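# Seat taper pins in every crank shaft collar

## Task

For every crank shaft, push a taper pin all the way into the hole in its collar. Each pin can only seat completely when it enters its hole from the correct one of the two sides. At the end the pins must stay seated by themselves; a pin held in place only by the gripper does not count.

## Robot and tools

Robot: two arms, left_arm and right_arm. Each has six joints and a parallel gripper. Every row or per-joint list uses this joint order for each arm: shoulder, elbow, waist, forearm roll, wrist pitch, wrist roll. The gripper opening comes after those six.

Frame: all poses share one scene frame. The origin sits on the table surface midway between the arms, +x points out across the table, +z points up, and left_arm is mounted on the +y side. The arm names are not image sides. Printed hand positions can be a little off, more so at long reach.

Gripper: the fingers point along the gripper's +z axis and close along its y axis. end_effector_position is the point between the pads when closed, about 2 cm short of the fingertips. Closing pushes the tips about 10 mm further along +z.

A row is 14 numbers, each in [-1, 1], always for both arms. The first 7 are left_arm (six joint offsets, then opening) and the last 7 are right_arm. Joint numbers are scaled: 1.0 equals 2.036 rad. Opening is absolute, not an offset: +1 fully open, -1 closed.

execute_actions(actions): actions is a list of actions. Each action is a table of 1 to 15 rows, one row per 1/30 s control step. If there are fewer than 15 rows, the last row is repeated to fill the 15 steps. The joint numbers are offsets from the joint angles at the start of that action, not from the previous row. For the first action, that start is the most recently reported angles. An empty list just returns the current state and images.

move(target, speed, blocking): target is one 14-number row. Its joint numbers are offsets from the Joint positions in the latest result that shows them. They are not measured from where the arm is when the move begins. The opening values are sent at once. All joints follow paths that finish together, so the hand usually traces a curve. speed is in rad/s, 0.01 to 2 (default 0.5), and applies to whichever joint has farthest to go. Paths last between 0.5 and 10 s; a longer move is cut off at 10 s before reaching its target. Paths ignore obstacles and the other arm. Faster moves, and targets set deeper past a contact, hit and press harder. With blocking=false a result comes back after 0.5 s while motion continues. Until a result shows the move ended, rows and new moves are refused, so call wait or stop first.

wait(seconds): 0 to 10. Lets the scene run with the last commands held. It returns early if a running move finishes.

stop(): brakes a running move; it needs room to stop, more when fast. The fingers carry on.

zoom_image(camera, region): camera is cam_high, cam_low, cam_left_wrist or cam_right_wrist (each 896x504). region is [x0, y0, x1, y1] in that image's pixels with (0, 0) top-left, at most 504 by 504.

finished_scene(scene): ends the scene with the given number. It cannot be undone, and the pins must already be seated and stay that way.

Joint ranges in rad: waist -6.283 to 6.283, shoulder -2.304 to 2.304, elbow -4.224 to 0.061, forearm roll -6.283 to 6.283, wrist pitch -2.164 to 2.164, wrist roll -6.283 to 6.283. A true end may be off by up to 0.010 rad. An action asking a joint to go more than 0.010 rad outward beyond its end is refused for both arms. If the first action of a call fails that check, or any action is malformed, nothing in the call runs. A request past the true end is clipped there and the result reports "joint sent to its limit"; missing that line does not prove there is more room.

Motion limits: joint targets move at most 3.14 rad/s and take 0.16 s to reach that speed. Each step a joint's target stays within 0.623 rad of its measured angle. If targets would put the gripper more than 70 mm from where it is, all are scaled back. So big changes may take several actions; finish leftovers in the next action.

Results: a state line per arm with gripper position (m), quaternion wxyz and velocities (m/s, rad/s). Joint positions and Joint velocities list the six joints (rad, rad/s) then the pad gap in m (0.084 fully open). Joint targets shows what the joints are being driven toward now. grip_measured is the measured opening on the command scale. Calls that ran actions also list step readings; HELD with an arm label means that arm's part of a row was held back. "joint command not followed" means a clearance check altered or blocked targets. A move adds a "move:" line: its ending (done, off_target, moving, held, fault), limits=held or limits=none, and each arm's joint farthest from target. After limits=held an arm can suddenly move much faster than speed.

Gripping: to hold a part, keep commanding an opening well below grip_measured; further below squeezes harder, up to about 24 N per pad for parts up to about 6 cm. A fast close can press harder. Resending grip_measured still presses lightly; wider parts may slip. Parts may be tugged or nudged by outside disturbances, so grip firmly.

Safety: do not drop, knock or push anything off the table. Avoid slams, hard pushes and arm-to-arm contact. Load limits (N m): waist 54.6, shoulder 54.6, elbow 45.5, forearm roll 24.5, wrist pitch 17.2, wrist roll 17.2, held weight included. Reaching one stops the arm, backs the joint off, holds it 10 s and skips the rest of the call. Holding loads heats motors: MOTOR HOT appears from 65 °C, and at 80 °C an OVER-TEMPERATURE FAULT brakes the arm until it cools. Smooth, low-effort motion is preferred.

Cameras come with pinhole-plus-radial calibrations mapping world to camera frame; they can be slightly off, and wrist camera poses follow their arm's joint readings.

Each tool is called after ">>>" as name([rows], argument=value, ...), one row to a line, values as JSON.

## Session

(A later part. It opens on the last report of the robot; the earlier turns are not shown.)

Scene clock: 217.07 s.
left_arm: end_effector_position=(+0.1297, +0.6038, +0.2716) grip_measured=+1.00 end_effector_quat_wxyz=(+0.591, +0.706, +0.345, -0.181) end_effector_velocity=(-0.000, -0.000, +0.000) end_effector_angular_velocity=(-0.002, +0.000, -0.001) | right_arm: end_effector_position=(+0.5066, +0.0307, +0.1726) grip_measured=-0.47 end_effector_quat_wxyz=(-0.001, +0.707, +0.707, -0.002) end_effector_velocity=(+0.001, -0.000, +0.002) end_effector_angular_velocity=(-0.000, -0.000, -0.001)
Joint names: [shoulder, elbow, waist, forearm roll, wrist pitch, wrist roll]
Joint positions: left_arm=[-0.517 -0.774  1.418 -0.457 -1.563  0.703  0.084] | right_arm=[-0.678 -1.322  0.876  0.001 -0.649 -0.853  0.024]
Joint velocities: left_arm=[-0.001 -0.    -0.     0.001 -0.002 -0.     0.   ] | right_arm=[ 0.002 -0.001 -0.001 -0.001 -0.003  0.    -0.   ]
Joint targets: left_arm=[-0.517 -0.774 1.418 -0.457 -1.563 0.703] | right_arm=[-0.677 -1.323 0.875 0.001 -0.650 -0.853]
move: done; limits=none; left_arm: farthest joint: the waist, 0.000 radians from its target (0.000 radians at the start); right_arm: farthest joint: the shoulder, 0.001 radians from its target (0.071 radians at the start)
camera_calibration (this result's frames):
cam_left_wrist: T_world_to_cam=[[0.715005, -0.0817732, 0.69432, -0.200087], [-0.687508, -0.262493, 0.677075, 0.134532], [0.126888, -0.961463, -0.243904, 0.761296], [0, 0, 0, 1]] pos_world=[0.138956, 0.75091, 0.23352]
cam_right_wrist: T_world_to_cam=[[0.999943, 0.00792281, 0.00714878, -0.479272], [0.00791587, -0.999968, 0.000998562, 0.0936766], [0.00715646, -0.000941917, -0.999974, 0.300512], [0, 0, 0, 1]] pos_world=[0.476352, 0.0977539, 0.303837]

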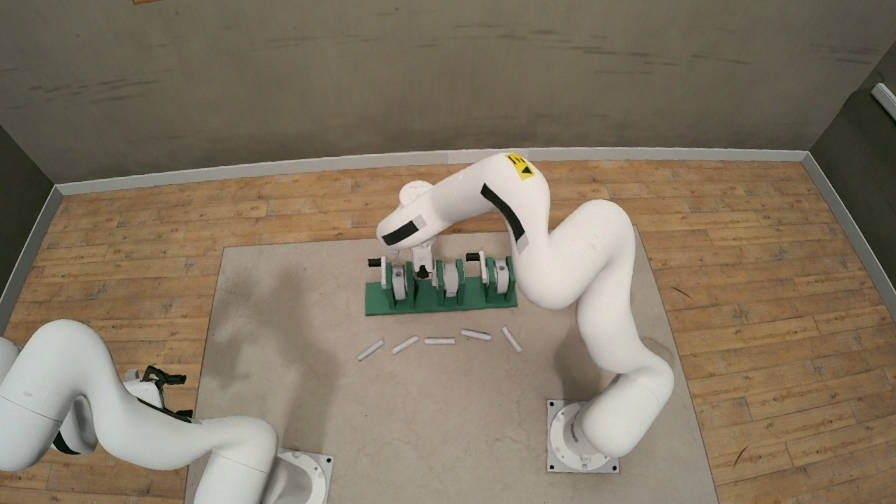

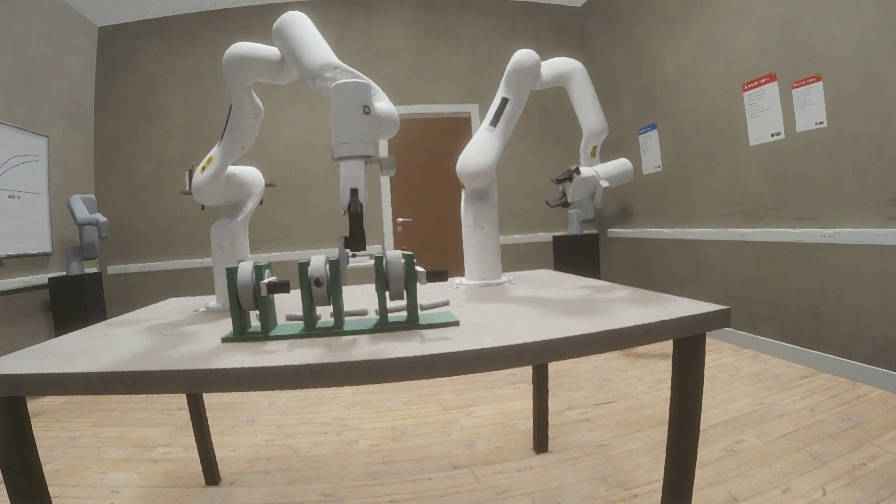

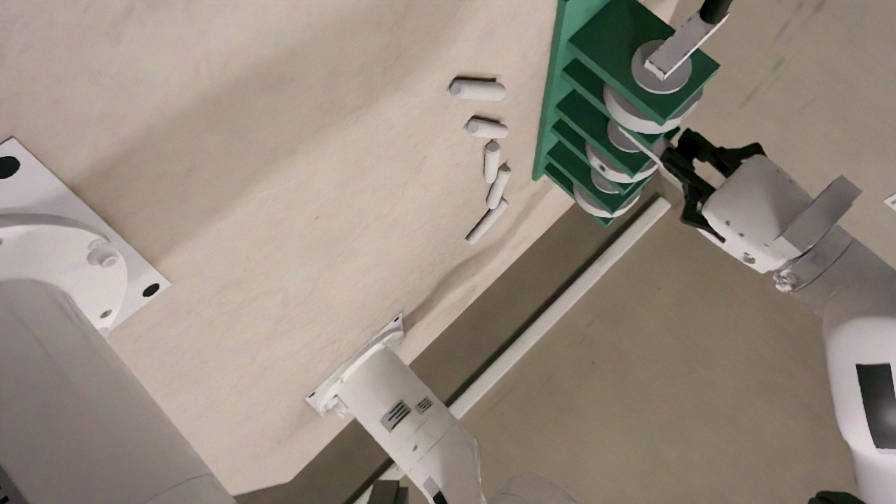

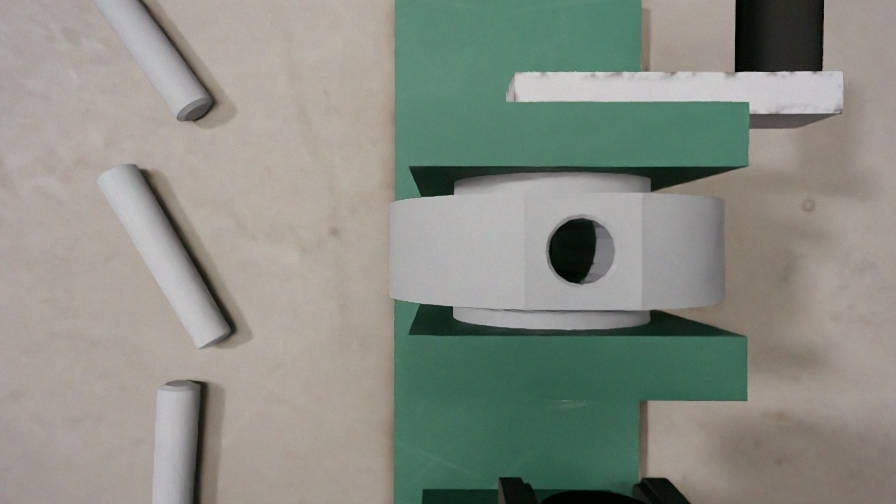

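>>> execute_actions([
  [[0,0,0,0,0,0,1,0,0,0,0,0,0,0.2]],
  [[0,0,0,0,0,0,1,0,0,0,0,0,0,0.2]],
])

>>> move(target=[0,0,0,0,0,0,1,0.045,-0.006,0,0,-0.048,0,0.2], speed=0.2)

>>> move(target=[0,0,0,0,0,0,1,-0.2387,-0.3256,0.0402,0,-0.0874,0.0408,0.2])

>>> move(target=[0,0,0,0,0,0,1,-0.0389,0.0044,0,0,0.0433,0,0.2], speed=0.12)

Scene clock: 247.83 s.
left_arm: end_effector_position=(+0.1297, +0.6038, +0.2716) grip_measured=+1.00 end_effector_quat_wxyz=(+0.591, +0.706, +0.345, -0.181) end_effector_velocity=(+0.000, +0.000, -0.000) end_effector_angular_velocity=(+0.002, -0.000, +0.001) | right_arm: end_effector_position=(+0.5067, +0.0308, +0.1729) grip_measured=+0.19 end_effector_quat_wxyz=(-0.001, +0.707, +0.707, -0.002) end_effector_velocity=(+0.002, -0.000, +0.001) end_effector_angular_velocity=(+0.003, -0.004, -0.003)
Joint names: [shoulder, elbow, waist, forearm roll, wrist pitch, wrist roll]
Joint positions: left_arm=[-0.517 -0.774  1.418 -0.457 -1.563  0.703  0.084] | right_arm=[-0.678 -1.323  0.876  0.001 -0.649 -0.853  0.052]
Joint velocities: left_arm=[ 0.001  0.     0.    -0.     0.001  0.     0.   ] | right_arm=[ 0.001 -0.001 -0.003 -0.     0.003 -0.    -0.   ]
Joint targets: left_arm=[-0.517 -0.774 1.418 -0.457 -1.563 0.703] | right_arm=[-0.678 -1.323 0.876 0.001 -0.649 -0.853]
Step readings (joint positions; steps 1 to 15: 1st action; 16 to 30: 2nd action):
0: left_arm=[-0.517 -0.774 1.418 -0.457 -1.563 0.703] | right_arm=[-0.677 -1.323 0.875 0.001 -0.650 -0.853]
1: left_arm=[-0.517 -0.774 1.418 -0.457 -1.563 0.703] | right_arm=[-0.677 -1.323 0.875 0.001 -0.650 -0.853]
2: left_arm=[-0.517 -0.774 1.418 -0.457 -1.563 0.703] | right_arm=[-0.676 -1.325 0.875 0.001 -0.651 -0.854]
4: left_arm=[-0.517 -0.774 1.418 -0.457 -1.563 0.703] | right_arm=[-0.675 -1.326 0.875 0.001 -0.651 -0.854]
8: left_arm=[-0.517 -0.774 1.418 -0.457 -1.563 0.703] | right_arm=[-0.677 -1.324 0.875 0.001 -0.650 -0.853]
15: left_arm=[-0.517 -0.774 1.418 -0.457 -1.563 0.703] | right_arm=[-0.678 -1.323 0.876 0.001 -0.649 -0.853]
16: left_arm=[-0.517 -0.774 1.418 -0.457 -1.563 0.703] | right_arm=[-0.678 -1.323 0.876 0.001 -0.649 -0.853]
17: left_arm=[-0.517 -0.774 1.418 -0.457 -1.563 0.703] | right_arm=[-0.678 -1.323 0.876 0.001 -0.649 -0.853]
19: left_arm=[-0.517 -0.774 1.418 -0.457 -1.563 0.703] | right_arm=[-0.678 -1.323 0.876 0.001 -0.649 -0.853]
23: left_arm=[-0.517 -0.774 1.418 -0.457 -1.563 0.703] | right_arm=[-0.678 -1.323 0.876 0.001 -0.649 -0.853]
30: Joint positions above
camera_calibration (this result's frames):
cam_left_wrist: T_world_to_cam=[[0.715005, -0.081773, 0.69432, -0.200088], [-0.687508, -0.262494, 0.677075, 0.134532], [0.126888, -0.961463, -0.243904, 0.761296], [0, 0, 0, 1]] pos_world=[0.138956, 0.75091, 0.23352]
cam_right_wrist: T_world_to_cam=[[0.999941, 0.00795182, 0.0074071, -0.479448], [0.00794591, -0.999968, 0.000827337, 0.0937359], [0.00741344, -0.000768432, -0.999972, 0.300627], [0, 0, 0, 1]] pos_world=[0.476446, 0.0977764, 0.304092]

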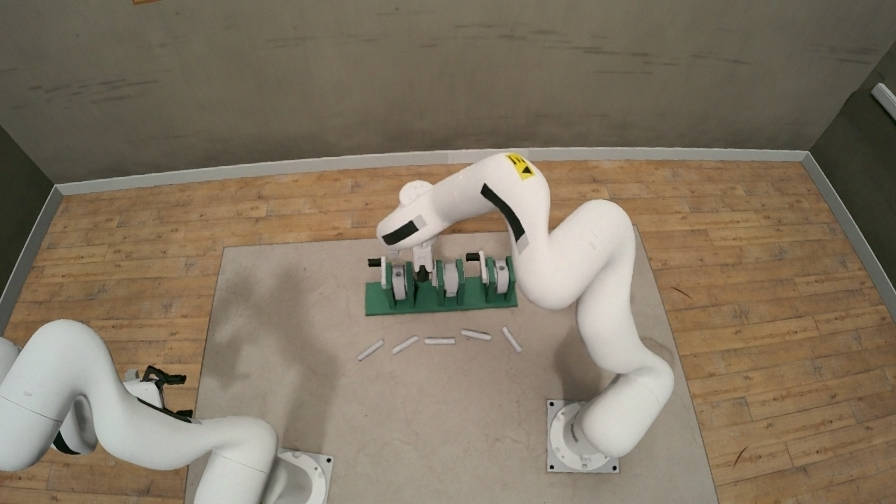

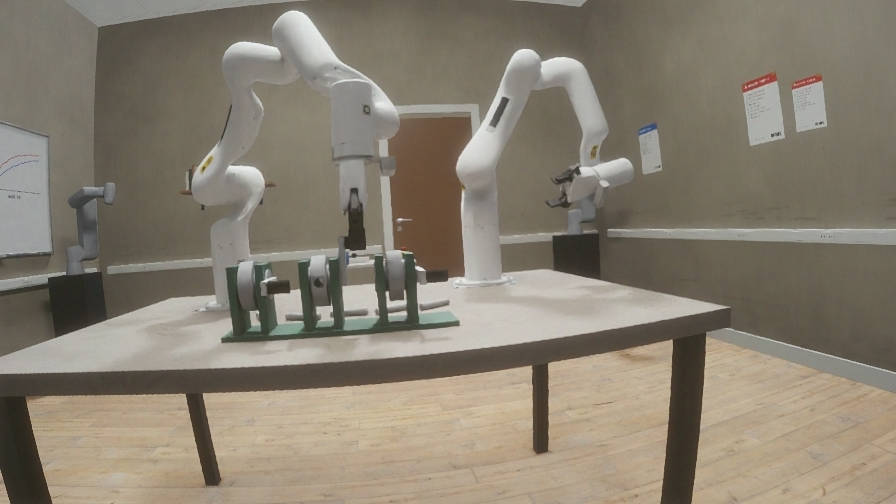

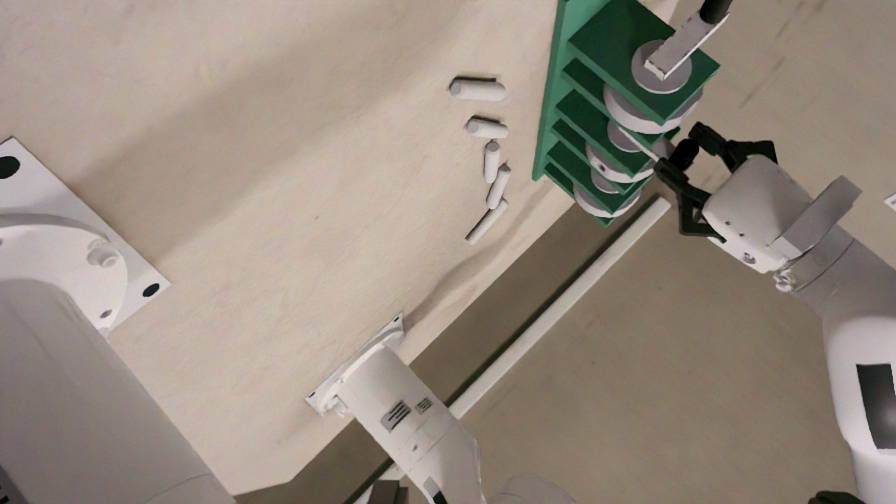

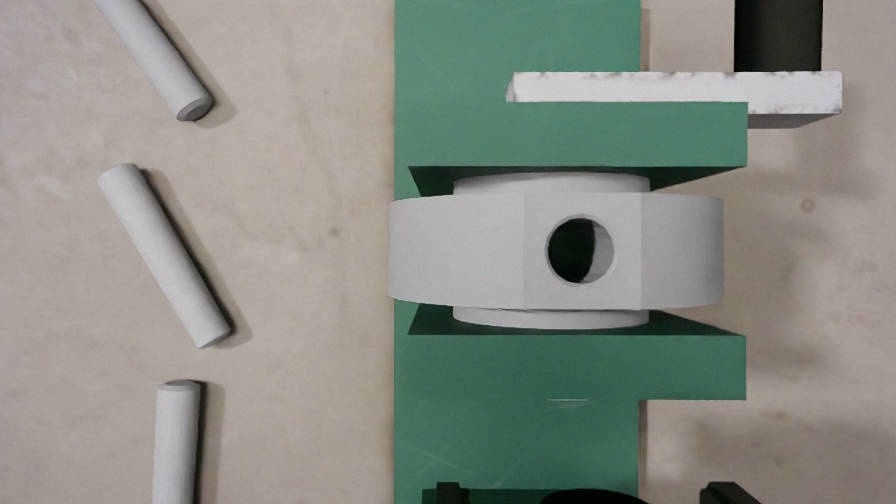

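Scene clock: 248.67 s.
left_arm: end_effector_position=(+0.1297, +0.6038, +0.2716) grip_measured=+1.00 end_effector_quat_wxyz=(+0.591, +0.706, +0.345, -0.181) end_effector_velocity=(+0.000, -0.000, +0.000) end_effector_angular_velocity=(+0.002, -0.000, -0.001) | right_arm: end_effector_position=(+0.5040, +0.0285, +0.2339) grip_measured=+0.19 end_effector_quat_wxyz=(-0.000, +0.707, +0.707, +0.001) end_effector_velocity=(+0.001, +0.001, +0.003) end_effector_angular_velocity=(+0.004, -0.004, -0.001)
Joint names: [shoulder, elbow, waist, forearm roll, wrist pitch, wrist roll]
Joint positions: left_arm=[-0.517 -0.774  1.418 -0.457 -1.563  0.703  0.084] | right_arm=[-0.587 -1.335  0.876  0.001 -0.746 -0.853  0.052]
Joint velocities: left_arm=[ 0.001  0.    -0.001  0.     0.001 -0.     0.   ] | right_arm=[ 0.003 -0.002 -0.     0.     0.001  0.001  0.   ]
Joint targets: left_arm=[-0.517 -0.774 1.418 -0.457 -1.563 0.703] | right_arm=[-0.586 -1.335 0.876 0.001 -0.746 -0.853]
move: done; limits=none; left_arm: farthest joint: the waist, 0.000 radians from its target (0.000 radians at the start); right_arm: farthest joint: the elbow, 0.001 radians from its target (0.013 radians at the start)
camera_calibration (this result's frames):
cam_left_wrist: T_world_to_cam=[[0.715005, -0.0817729, 0.69432, -0.200088], [-0.687508, -0.262494, 0.677075, 0.134532], [0.126888, -0.961463, -0.243904, 0.761296], [0, 0, 0, 1]] pos_world=[0.138956, 0.75091, 0.23352]
cam_right_wrist: T_world_to_cam=[[0.999902, 0.00800802, 0.0115142, -0.478139], [0.00804121, -0.999964, -0.00283929, 0.0921949], [0.011491, 0.0029316, -0.99993, 0.35952], [0, 0, 0, 1]] pos_world=[0.473219, 0.0949665, 0.365261]

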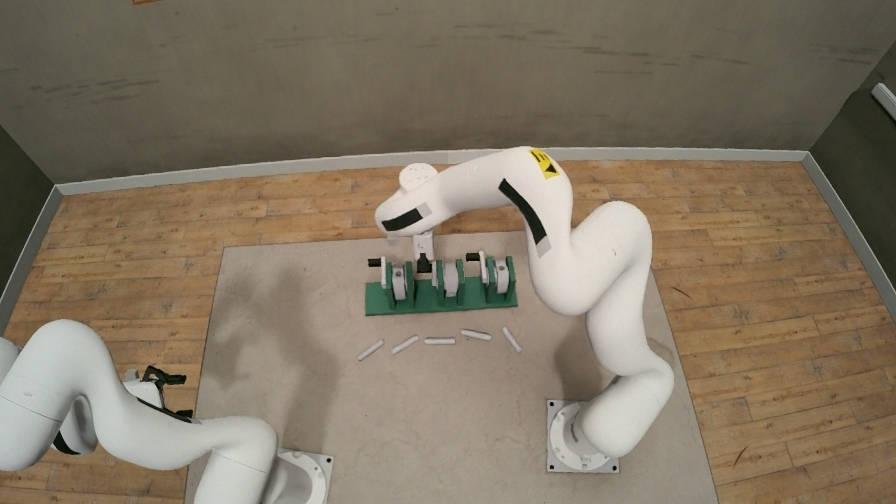

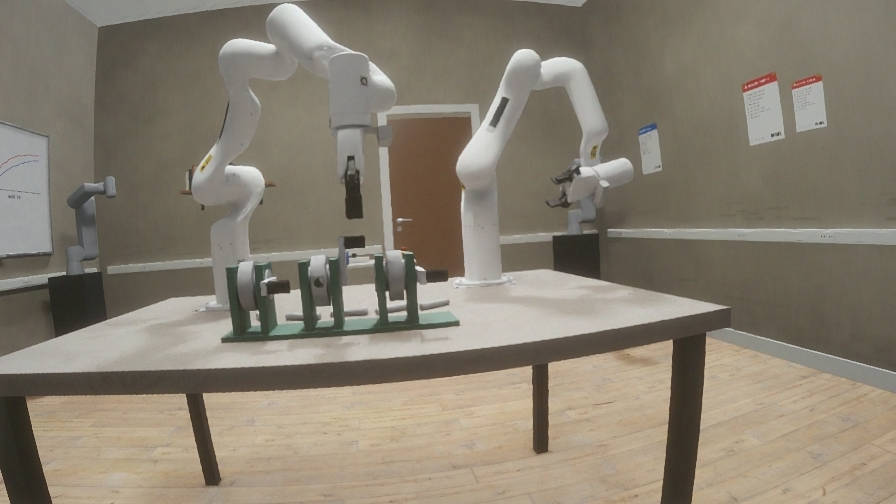

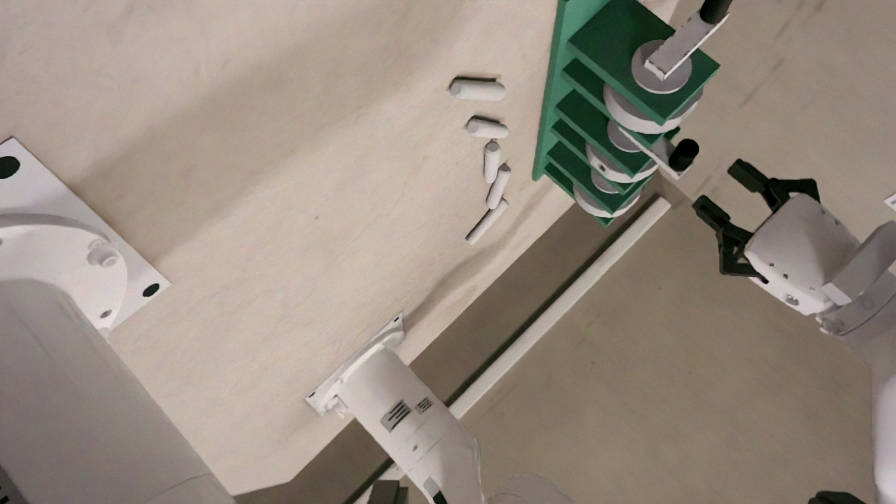

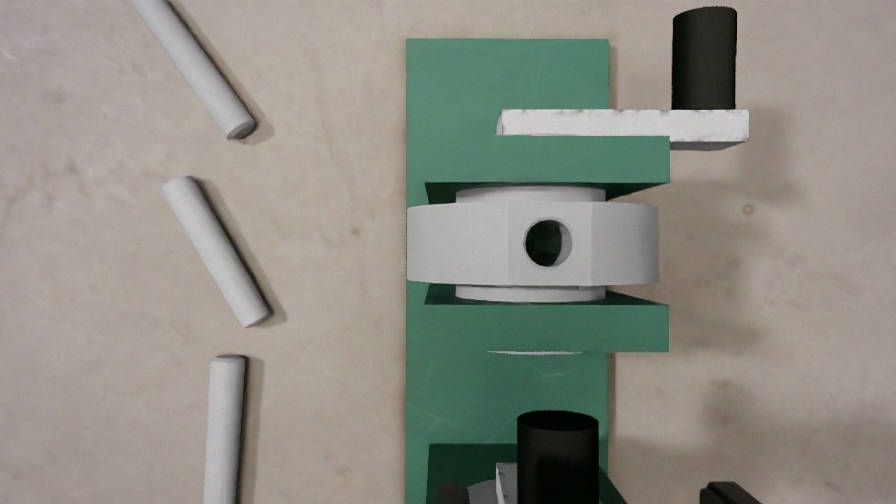

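Scene clock: 250.43 s.
left_arm: end_effector_position=(+0.1297, +0.6038, +0.2716) grip_measured=+1.00 end_effector_quat_wxyz=(+0.591, +0.706, +0.345, -0.181) end_effector_velocity=(-0.000, -0.000, +0.000) end_effector_angular_velocity=(-0.001, +0.000, +0.001) | right_arm: end_effector_position=(+0.5787, +0.1779, +0.1694) grip_measured=+0.19 end_effector_quat_wxyz=(-0.001, +0.707, +0.707, +0.000) end_effector_velocity=(-0.000, -0.000, -0.001) end_effector_angular_velocity=(-0.001, +0.001, -0.000)
Joint names: [shoulder, elbow, waist, forearm roll, wrist pitch, wrist roll]
Joint positions: left_arm=[-0.517 -0.774  1.418 -0.457 -1.563  0.703  0.084] | right_arm=[-1.072 -1.997  0.957  0.001 -0.924 -0.77   0.052]
Joint velocities: left_arm=[ 0.     0.001  0.001  0.    -0.     0.     0.   ] | right_arm=[-0.002 -0.    -0.     0.    -0.    -0.    -0.   ]
Joint targets: left_arm=[-0.517 -0.774 1.418 -0.457 -1.563 0.703] | right_arm=[-1.073 -1.997 0.957 0.001 -0.924 -0.770]
move: done; limits=none; left_arm: farthest joint: the waist, 0.000 radians from its target (0.000 radians at the start); right_arm: farthest joint: the waist, 0.001 radians from its target (0.082 radians at the start)
camera_calibration (this result's frames):
cam_left_wrist: T_world_to_cam=[[0.715005, -0.0817729, 0.69432, -0.200088], [-0.687508, -0.262493, 0.677075, 0.134532], [0.126888, -0.961463, -0.243904, 0.761296], [0, 0, 0, 1]] pos_world=[0.138956, 0.75091, 0.23352]
cam_right_wrist: T_world_to_cam=[[0.999919, 0.00688474, 0.0107509, -0.552987], [0.00691156, -0.999973, -0.00245935, 0.241384], [0.0107337, 0.00253345, -0.999939, 0.294199], [0, 0, 0, 1]] pos_world=[0.548116, 0.24444, 0.30072]

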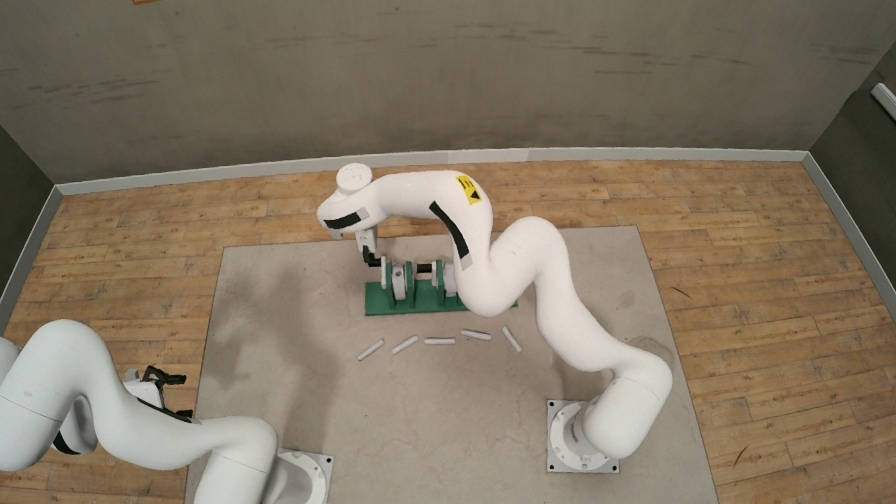

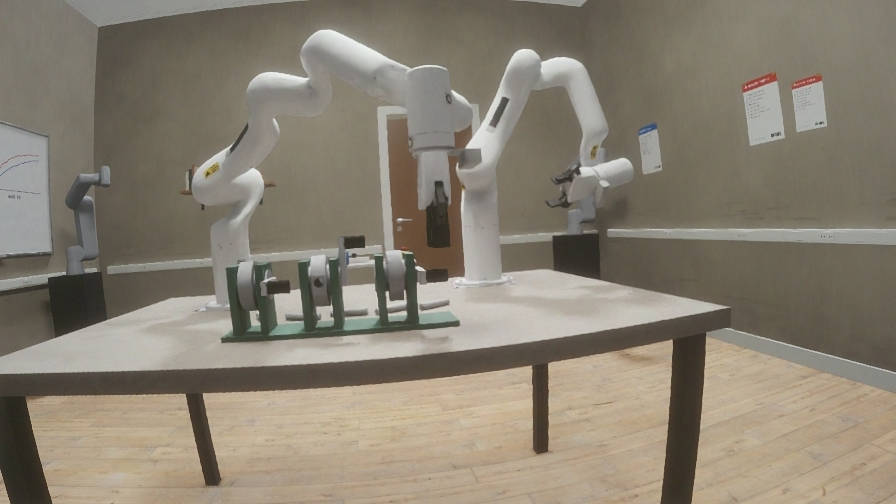

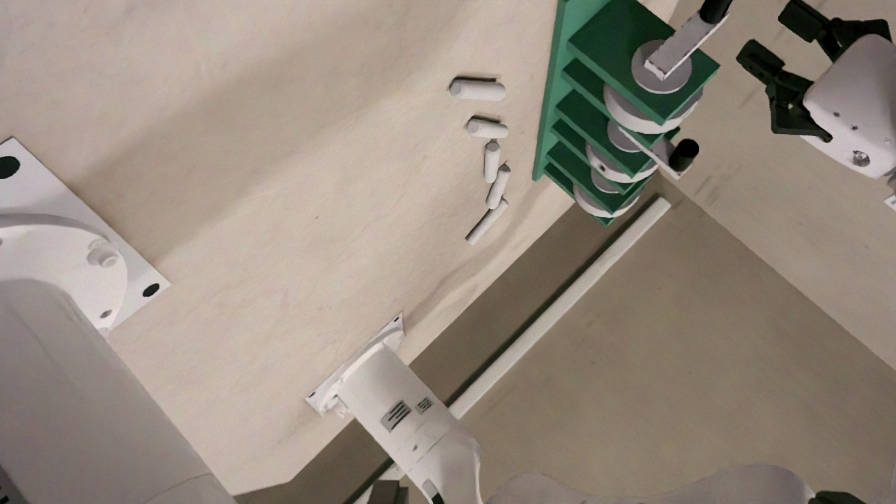

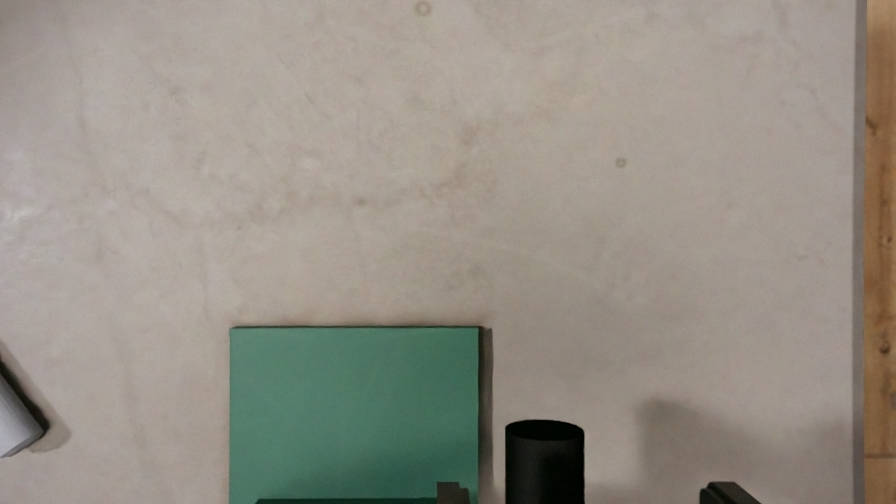

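Scene clock: 251.50 s.
left_arm: end_effector_position=(+0.1297, +0.6038, +0.2716) grip_measured=+1.00 end_effector_quat_wxyz=(+0.591, +0.706, +0.345, -0.181) end_effector_velocity=(-0.000, +0.000, -0.000) end_effector_angular_velocity=(+0.001, +0.000, +0.000) | right_arm: end_effector_position=(+0.5788, +0.1780, +0.1047) grip_measured=+0.19 end_effector_quat_wxyz=(-0.001, +0.707, +0.707, +0.001) end_effector_velocity=(-0.001, -0.001, -0.002) end_effector_angular_velocity=(-0.003, +0.002, +0.001)
Joint names: [shoulder, elbow, waist, forearm roll, wrist pitch, wrist roll]
Joint positions: left_arm=[-0.517 -0.774  1.418 -0.457 -1.563  0.703  0.084] | right_arm=[-1.151 -1.989  0.957  0.001 -0.836 -0.77   0.052]
Joint velocities: left_arm=[ 0.001 -0.     0.001  0.001  0.001  0.     0.   ] | right_arm=[-0.003  0.001  0.001 -0.    -0.    -0.001  0.   ]
Joint targets: left_arm=[-0.517 -0.774 1.418 -0.457 -1.563 0.703] | right_arm=[-1.151 -1.988 0.957 0.001 -0.836 -0.770]
move: done; limits=none; left_arm: farthest joint: the waist, 0.000 radians from its target (0.000 radians at the start); right_arm: farthest joint: the waist, 0.000 radians from its target (0.000 radians at the start)
camera_calibration (this result's frames):
cam_left_wrist: T_world_to_cam=[[0.715005, -0.0817727, 0.69432, -0.200088], [-0.687508, -0.262494, 0.677075, 0.134532], [0.126888, -0.961463, -0.243904, 0.761296], [0, 0, 0, 1]] pos_world=[0.138956, 0.75091, 0.23352]
cam_right_wrist: T_world_to_cam=[[0.999915, 0.00678194, 0.0111716, -0.552437], [0.00681351, -0.999973, -0.00278984, 0.241417], [0.0111523, 0.00286572, -0.999934, 0.229206], [0, 0, 0, 1]] pos_world=[0.548189, 0.2445, 0.236036]

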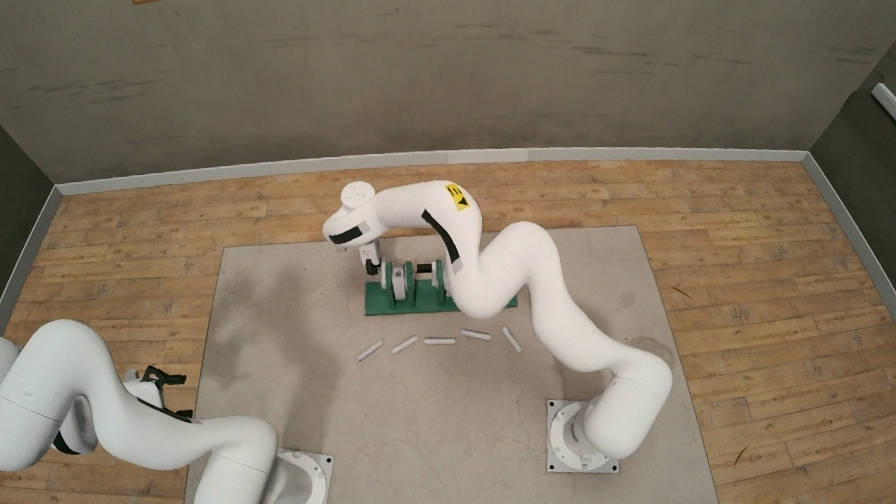

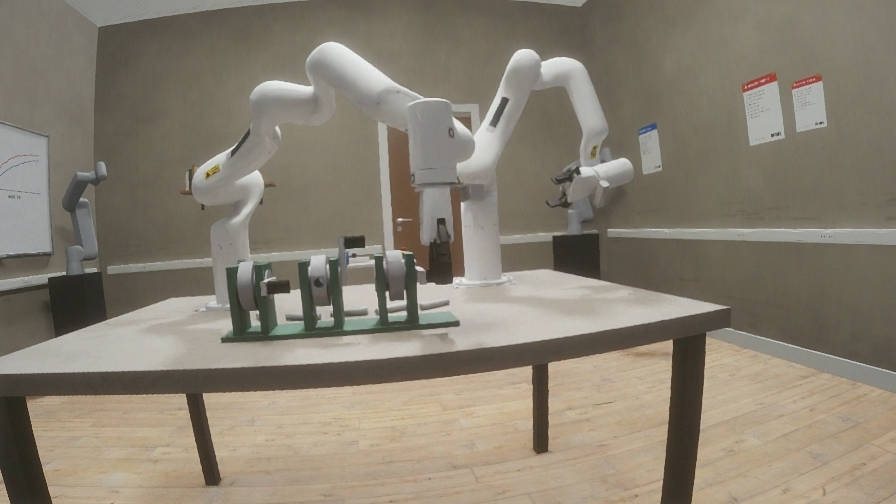

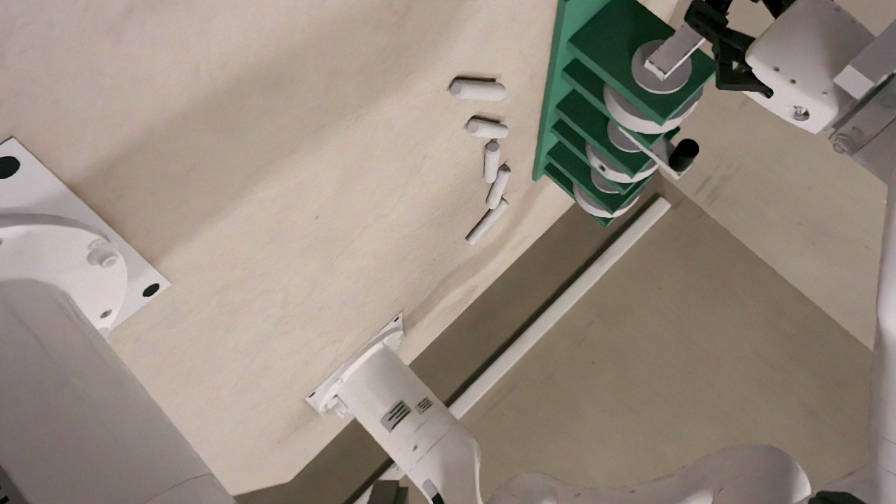

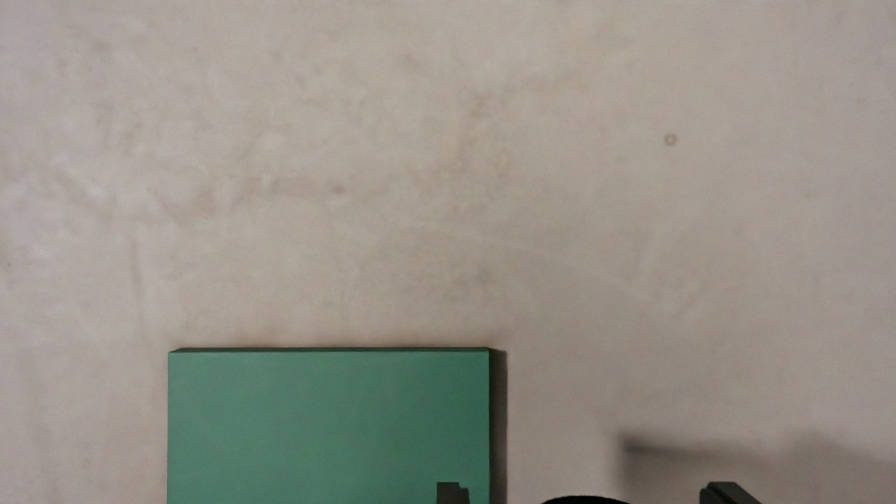

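>>> execute_actions([
  [[0,0,0,0,0,0,1,0,0,0,0,0,0,-0.3]],
  [[0,0,0,0,0,0,1,0,0,0,0,0,0,-0.65]],
  [[0,0,0,0,0,0,1,0.0162,0.0093,0.0022,0,-0.0069,0.0022,-0.65]],
  [[0,0,0,0,0,0,1,0.0162,0.0093,0.0022,0,-0.0069,0.0022,-0.65]],
  [[0,0,0,0,0,0,1,0.0206,0.022,0.0061,0,0.0015,0.0061,-0.65]],
  [[0,0,0,0,0,0,1,0.0206,0.022,0.0061,0,0.0015,0.0061,-0.65]],
  [[0,0,0,0,0,0,1,0.0182,0.0267,0.0085,0,0.0085,0.0085,-0.65]],
  [[0,0,0,0,0,0,1,0.0182,0.0267,0.0085,0,0.0085,0.0085,-0.65]],
])

Scene clock: 269.93 s.
left_arm: end_effector_position=(+0.1297, +0.6038, +0.2716) grip_measured=+1.00 end_effector_quat_wxyz=(+0.591, +0.706, +0.345, -0.181) end_effector_velocity=(+0.000, -0.000, -0.000) end_effector_angular_velocity=(-0.000, -0.000, -0.000) | right_arm: end_effector_position=(+0.5100, +0.1780, +0.1744) grip_measured=-0.47 end_effector_quat_wxyz=(-0.001, +0.707, +0.707, +0.001) end_effector_velocity=(+0.002, +0.000, +0.002) end_effector_angular_velocity=(+0.003, -0.004, -0.000)
Joint names: [shoulder, elbow, waist, forearm roll, wrist pitch, wrist roll]
Joint positions: left_arm=[-0.517 -0.774  1.418 -0.457 -1.563  0.703  0.084] | right_arm=[-0.928 -1.753  1.025  0.002 -0.824 -0.702  0.024]
Joint velocities: left_arm=[-0.001 -0.    -0.001 -0.     0.     0.     0.   ] | right_arm=[ 0.003 -0.    -0.001 -0.002  0.002  0.    -0.   ]
Joint targets: left_arm=[-0.517 -0.774 1.418 -0.457 -1.563 0.703] | right_arm=[-0.927 -1.754 1.025 0.001 -0.825 -0.702]
Step readings (joint positions; steps 1 to 15: 1st action; 16 to 30: 2nd action; 31 to 45: 3rd action; 46 to 60: 4th action; 61 to 75: 5th action; 76 to 90: 6th action; 91 to 105: 7th action; 106 to 120: 8th action):
0: left_arm=[-0.517 -0.774 1.418 -0.457 -1.563 0.703] | right_arm=[-1.151 -1.988 0.957 0.001 -0.836 -0.770]
1: left_arm=[-0.517 -0.774 1.418 -0.457 -1.563 0.703] | right_arm=[-1.151 -1.988 0.957 0.001 -0.836 -0.770]
2: left_arm=[-0.517 -0.774 1.418 -0.457 -1.563 0.703] | right_arm=[-1.151 -1.988 0.957 0.001 -0.836 -0.770]
4: left_arm=[-0.517 -0.774 1.418 -0.457 -1.563 0.703] | right_arm=[-1.151 -1.988 0.957 0.001 -0.836 -0.770]
8: left_arm=[-0.517 -0.774 1.418 -0.457 -1.563 0.703] | right_arm=[-1.151 -1.989 0.957 0.001 -0.836 -0.770]
15: left_arm=[-0.517 -0.774 1.418 -0.457 -1.563 0.703] | right_arm=[-1.151 -1.989 0.957 0.001 -0.836 -0.770]
16: left_arm=[-0.517 -0.774 1.418 -0.457 -1.563 0.703] | right_arm=[-1.151 -1.989 0.957 0.001 -0.836 -0.770]
17: left_arm=[-0.517 -0.774 1.418 -0.457 -1.563 0.703] | right_arm=[-1.151 -1.988 0.958 0.002 -0.837 -0.770]
19: left_arm=[-0.517 -0.774 1.418 -0.457 -1.563 0.703] | right_arm=[-1.151 -1.988 0.958 0.002 -0.837 -0.770]
23: left_arm=[-0.517 -0.774 1.418 -0.457 -1.563 0.703] | right_arm=[-1.151 -1.988 0.958 0.002 -0.837 -0.770]
30: left_arm=[-0.517 -0.774 1.418 -0.457 -1.563 0.703] | right_arm=[-1.151 -1.988 0.957 0.002 -0.837 -0.770]
31: left_arm=[-0.517 -0.774 1.418 -0.457 -1.563 0.703] | right_arm=[-1.151 -1.988 0.957 0.002 -0.837 -0.770]
32: left_arm=[-0.517 -0.774 1.418 -0.457 -1.563 0.703] | right_arm=[-1.146 -1.984 0.958 0.001 -0.836 -0.769]
34: left_arm=[-0.517 -0.774 1.418 -0.457 -1.563 0.703] | right_arm=[-1.124 -1.974 0.960 0.000 -0.845 -0.767]
38: left_arm=[-0.517 -0.774 1.418 -0.457 -1.563 0.703] | right_arm=[-1.117 -1.971 0.961 0.001 -0.850 -0.766]
45: left_arm=[-0.517 -0.774 1.418 -0.457 -1.563 0.703] | right_arm=[-1.118 -1.970 0.961 0.001 -0.849 -0.766]
46: left_arm=[-0.517 -0.774 1.418 -0.457 -1.563 0.703] | right_arm=[-1.118 -1.970 0.961 0.001 -0.849 -0.766]
47: left_arm=[-0.517 -0.774 1.418 -0.457 -1.563 0.703] | right_arm=[-1.113 -1.966 0.962 0.001 -0.849 -0.765]
49: left_arm=[-0.517 -0.774 1.418 -0.457 -1.563 0.703] | right_arm=[-1.091 -1.955 0.965 0.001 -0.861 -0.762]
53: left_arm=[-0.517 -0.774 1.418 -0.457 -1.563 0.703] | right_arm=[-1.085 -1.951 0.967 0.002 -0.866 -0.761]
60: left_arm=[-0.517 -0.774 1.418 -0.457 -1.563 0.703] | right_arm=[-1.085 -1.951 0.966 0.001 -0.864 -0.761]
61: left_arm=[-0.517 -0.774 1.418 -0.457 -1.563 0.703] | right_arm=[-1.085 -1.950 0.966 0.001 -0.864 -0.761]
62: left_arm=[-0.517 -0.774 1.418 -0.457 -1.563 0.703] | right_arm=[-1.080 -1.943 0.967 0.001 -0.861 -0.759]
64: left_arm=[-0.517 -0.774 1.418 -0.457 -1.563 0.703] | right_arm=[-1.052 -1.917 0.975 0.000 -0.861 -0.752]
68: left_arm=[-0.517 -0.774 1.418 -0.457 -1.563 0.703] | right_arm=[-1.043 -1.907 0.978 0.001 -0.862 -0.749]
75: left_arm=[-0.517 -0.774 1.418 -0.457 -1.563 0.703] | right_arm=[-1.043 -1.907 0.978 0.001 -0.861 -0.749]
76: left_arm=[-0.517 -0.774 1.418 -0.457 -1.563 0.703] | right_arm=[-1.043 -1.906 0.978 0.001 -0.861 -0.749]
77: left_arm=[-0.517 -0.774 1.418 -0.457 -1.563 0.703] | right_arm=[-1.037 -1.899 0.979 0.001 -0.858 -0.747]
79: left_arm=[-0.517 -0.774 1.418 -0.457 -1.563 0.703] | right_arm=[-1.011 -1.871 0.988 0.001 -0.858 -0.739]
83: left_arm=[-0.517 -0.774 1.418 -0.457 -1.563 0.703] | right_arm=[-1.002 -1.861 0.991 0.002 -0.859 -0.736]
90: left_arm=[-0.517 -0.774 1.418 -0.457 -1.563 0.703] | right_arm=[-1.002 -1.861 0.991 0.001 -0.858 -0.736]
91: left_arm=[-0.517 -0.774 1.418 -0.457 -1.563 0.703] | right_arm=[-1.002 -1.861 0.991 0.001 -0.858 -0.736]
92: left_arm=[-0.517 -0.774 1.418 -0.457 -1.563 0.703] | right_arm=[-0.997 -1.854 0.992 0.001 -0.854 -0.734]
94: left_arm=[-0.517 -0.774 1.418 -0.457 -1.563 0.703] | right_arm=[-0.973 -1.822 1.003 0.001 -0.845 -0.724]
98: left_arm=[-0.517 -0.774 1.418 -0.457 -1.563 0.703] | right_arm=[-0.964 -1.808 1.008 0.001 -0.843 -0.719]
105: left_arm=[-0.517 -0.774 1.418 -0.457 -1.563 0.703] | right_arm=[-0.964 -1.808 1.008 0.001 -0.842 -0.719]
106: left_arm=[-0.517 -0.774 1.418 -0.457 -1.563 0.703] | right_arm=[-0.964 -1.808 1.008 0.001 -0.842 -0.719]
107: left_arm=[-0.517 -0.774 1.418 -0.457 -1.563 0.703] | right_arm=[-0.959 -1.800 1.009 0.001 -0.837 -0.716]
109: left_arm=[-0.517 -0.774 1.418 -0.457 -1.563 0.703] | right_arm=[-0.937 -1.767 1.021 0.001 -0.828 -0.706]
113: left_arm=[-0.517 -0.774 1.418 -0.457 -1.563 0.703] | right_arm=[-0.928 -1.753 1.026 0.002 -0.825 -0.702]
120: Joint positions above
camera_calibration (this result's frames):
cam_left_wrist: T_world_to_cam=[[0.715006, -0.0817729, 0.69432, -0.200087], [-0.687507, -0.262494, 0.677075, 0.134532], [0.126888, -0.961463, -0.243904, 0.761296], [0, 0, 0, 1]] pos_world=[0.138956, 0.75091, 0.23352]
cam_right_wrist: T_world_to_cam=[[0.999919, 0.00640699, 0.011022, -0.484253], [0.00643943, -0.999975, -0.00291028, 0.242365], [0.0110031, 0.00298102, -0.999935, 0.299729], [0, 0, 0, 1]] pos_world=[0.479355, 0.244568, 0.305753]

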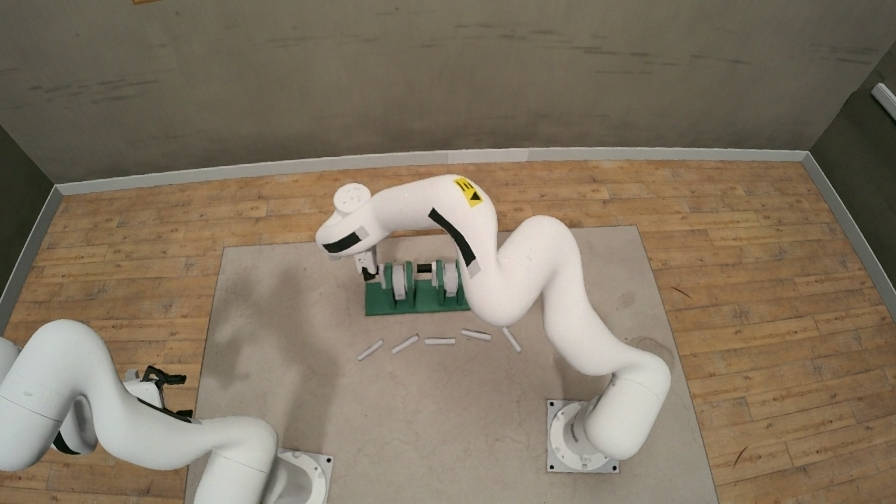

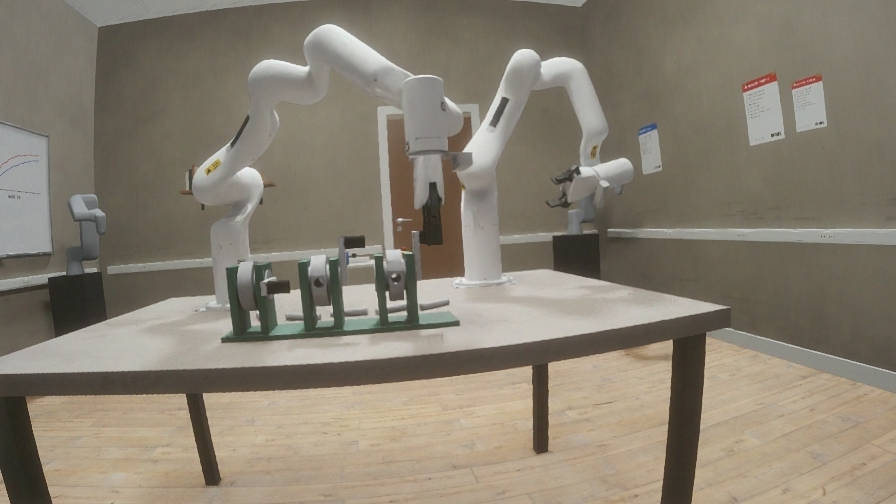

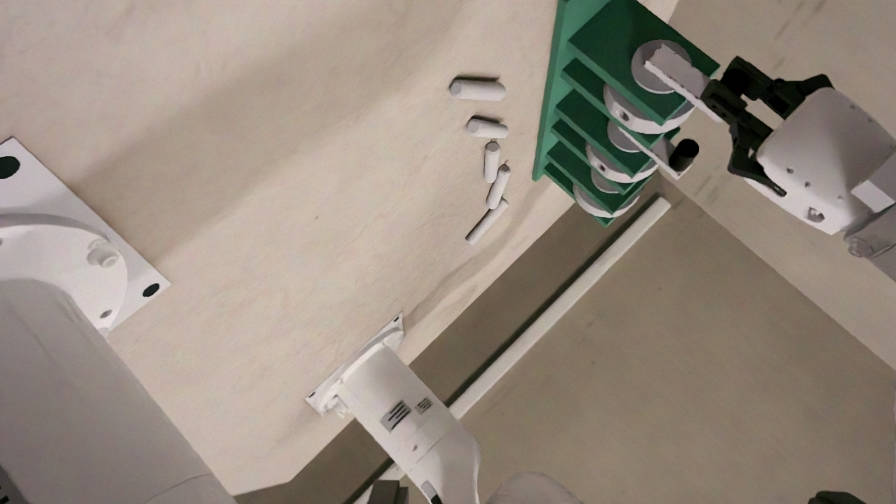

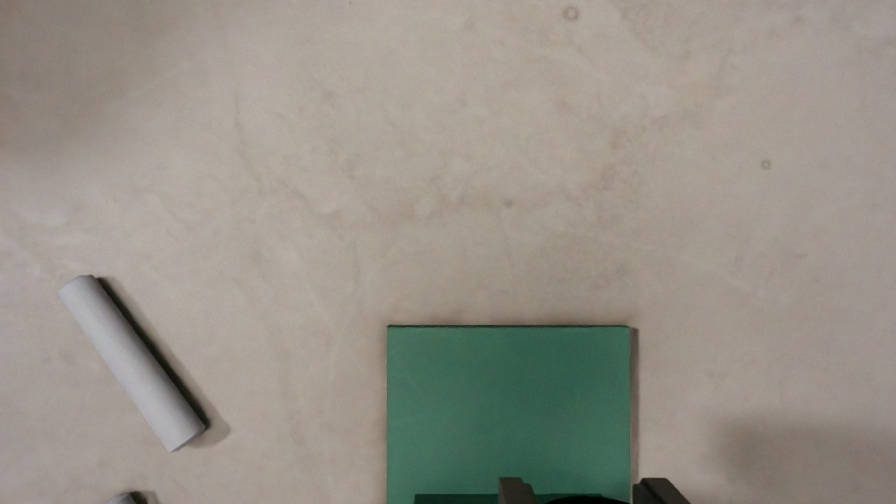

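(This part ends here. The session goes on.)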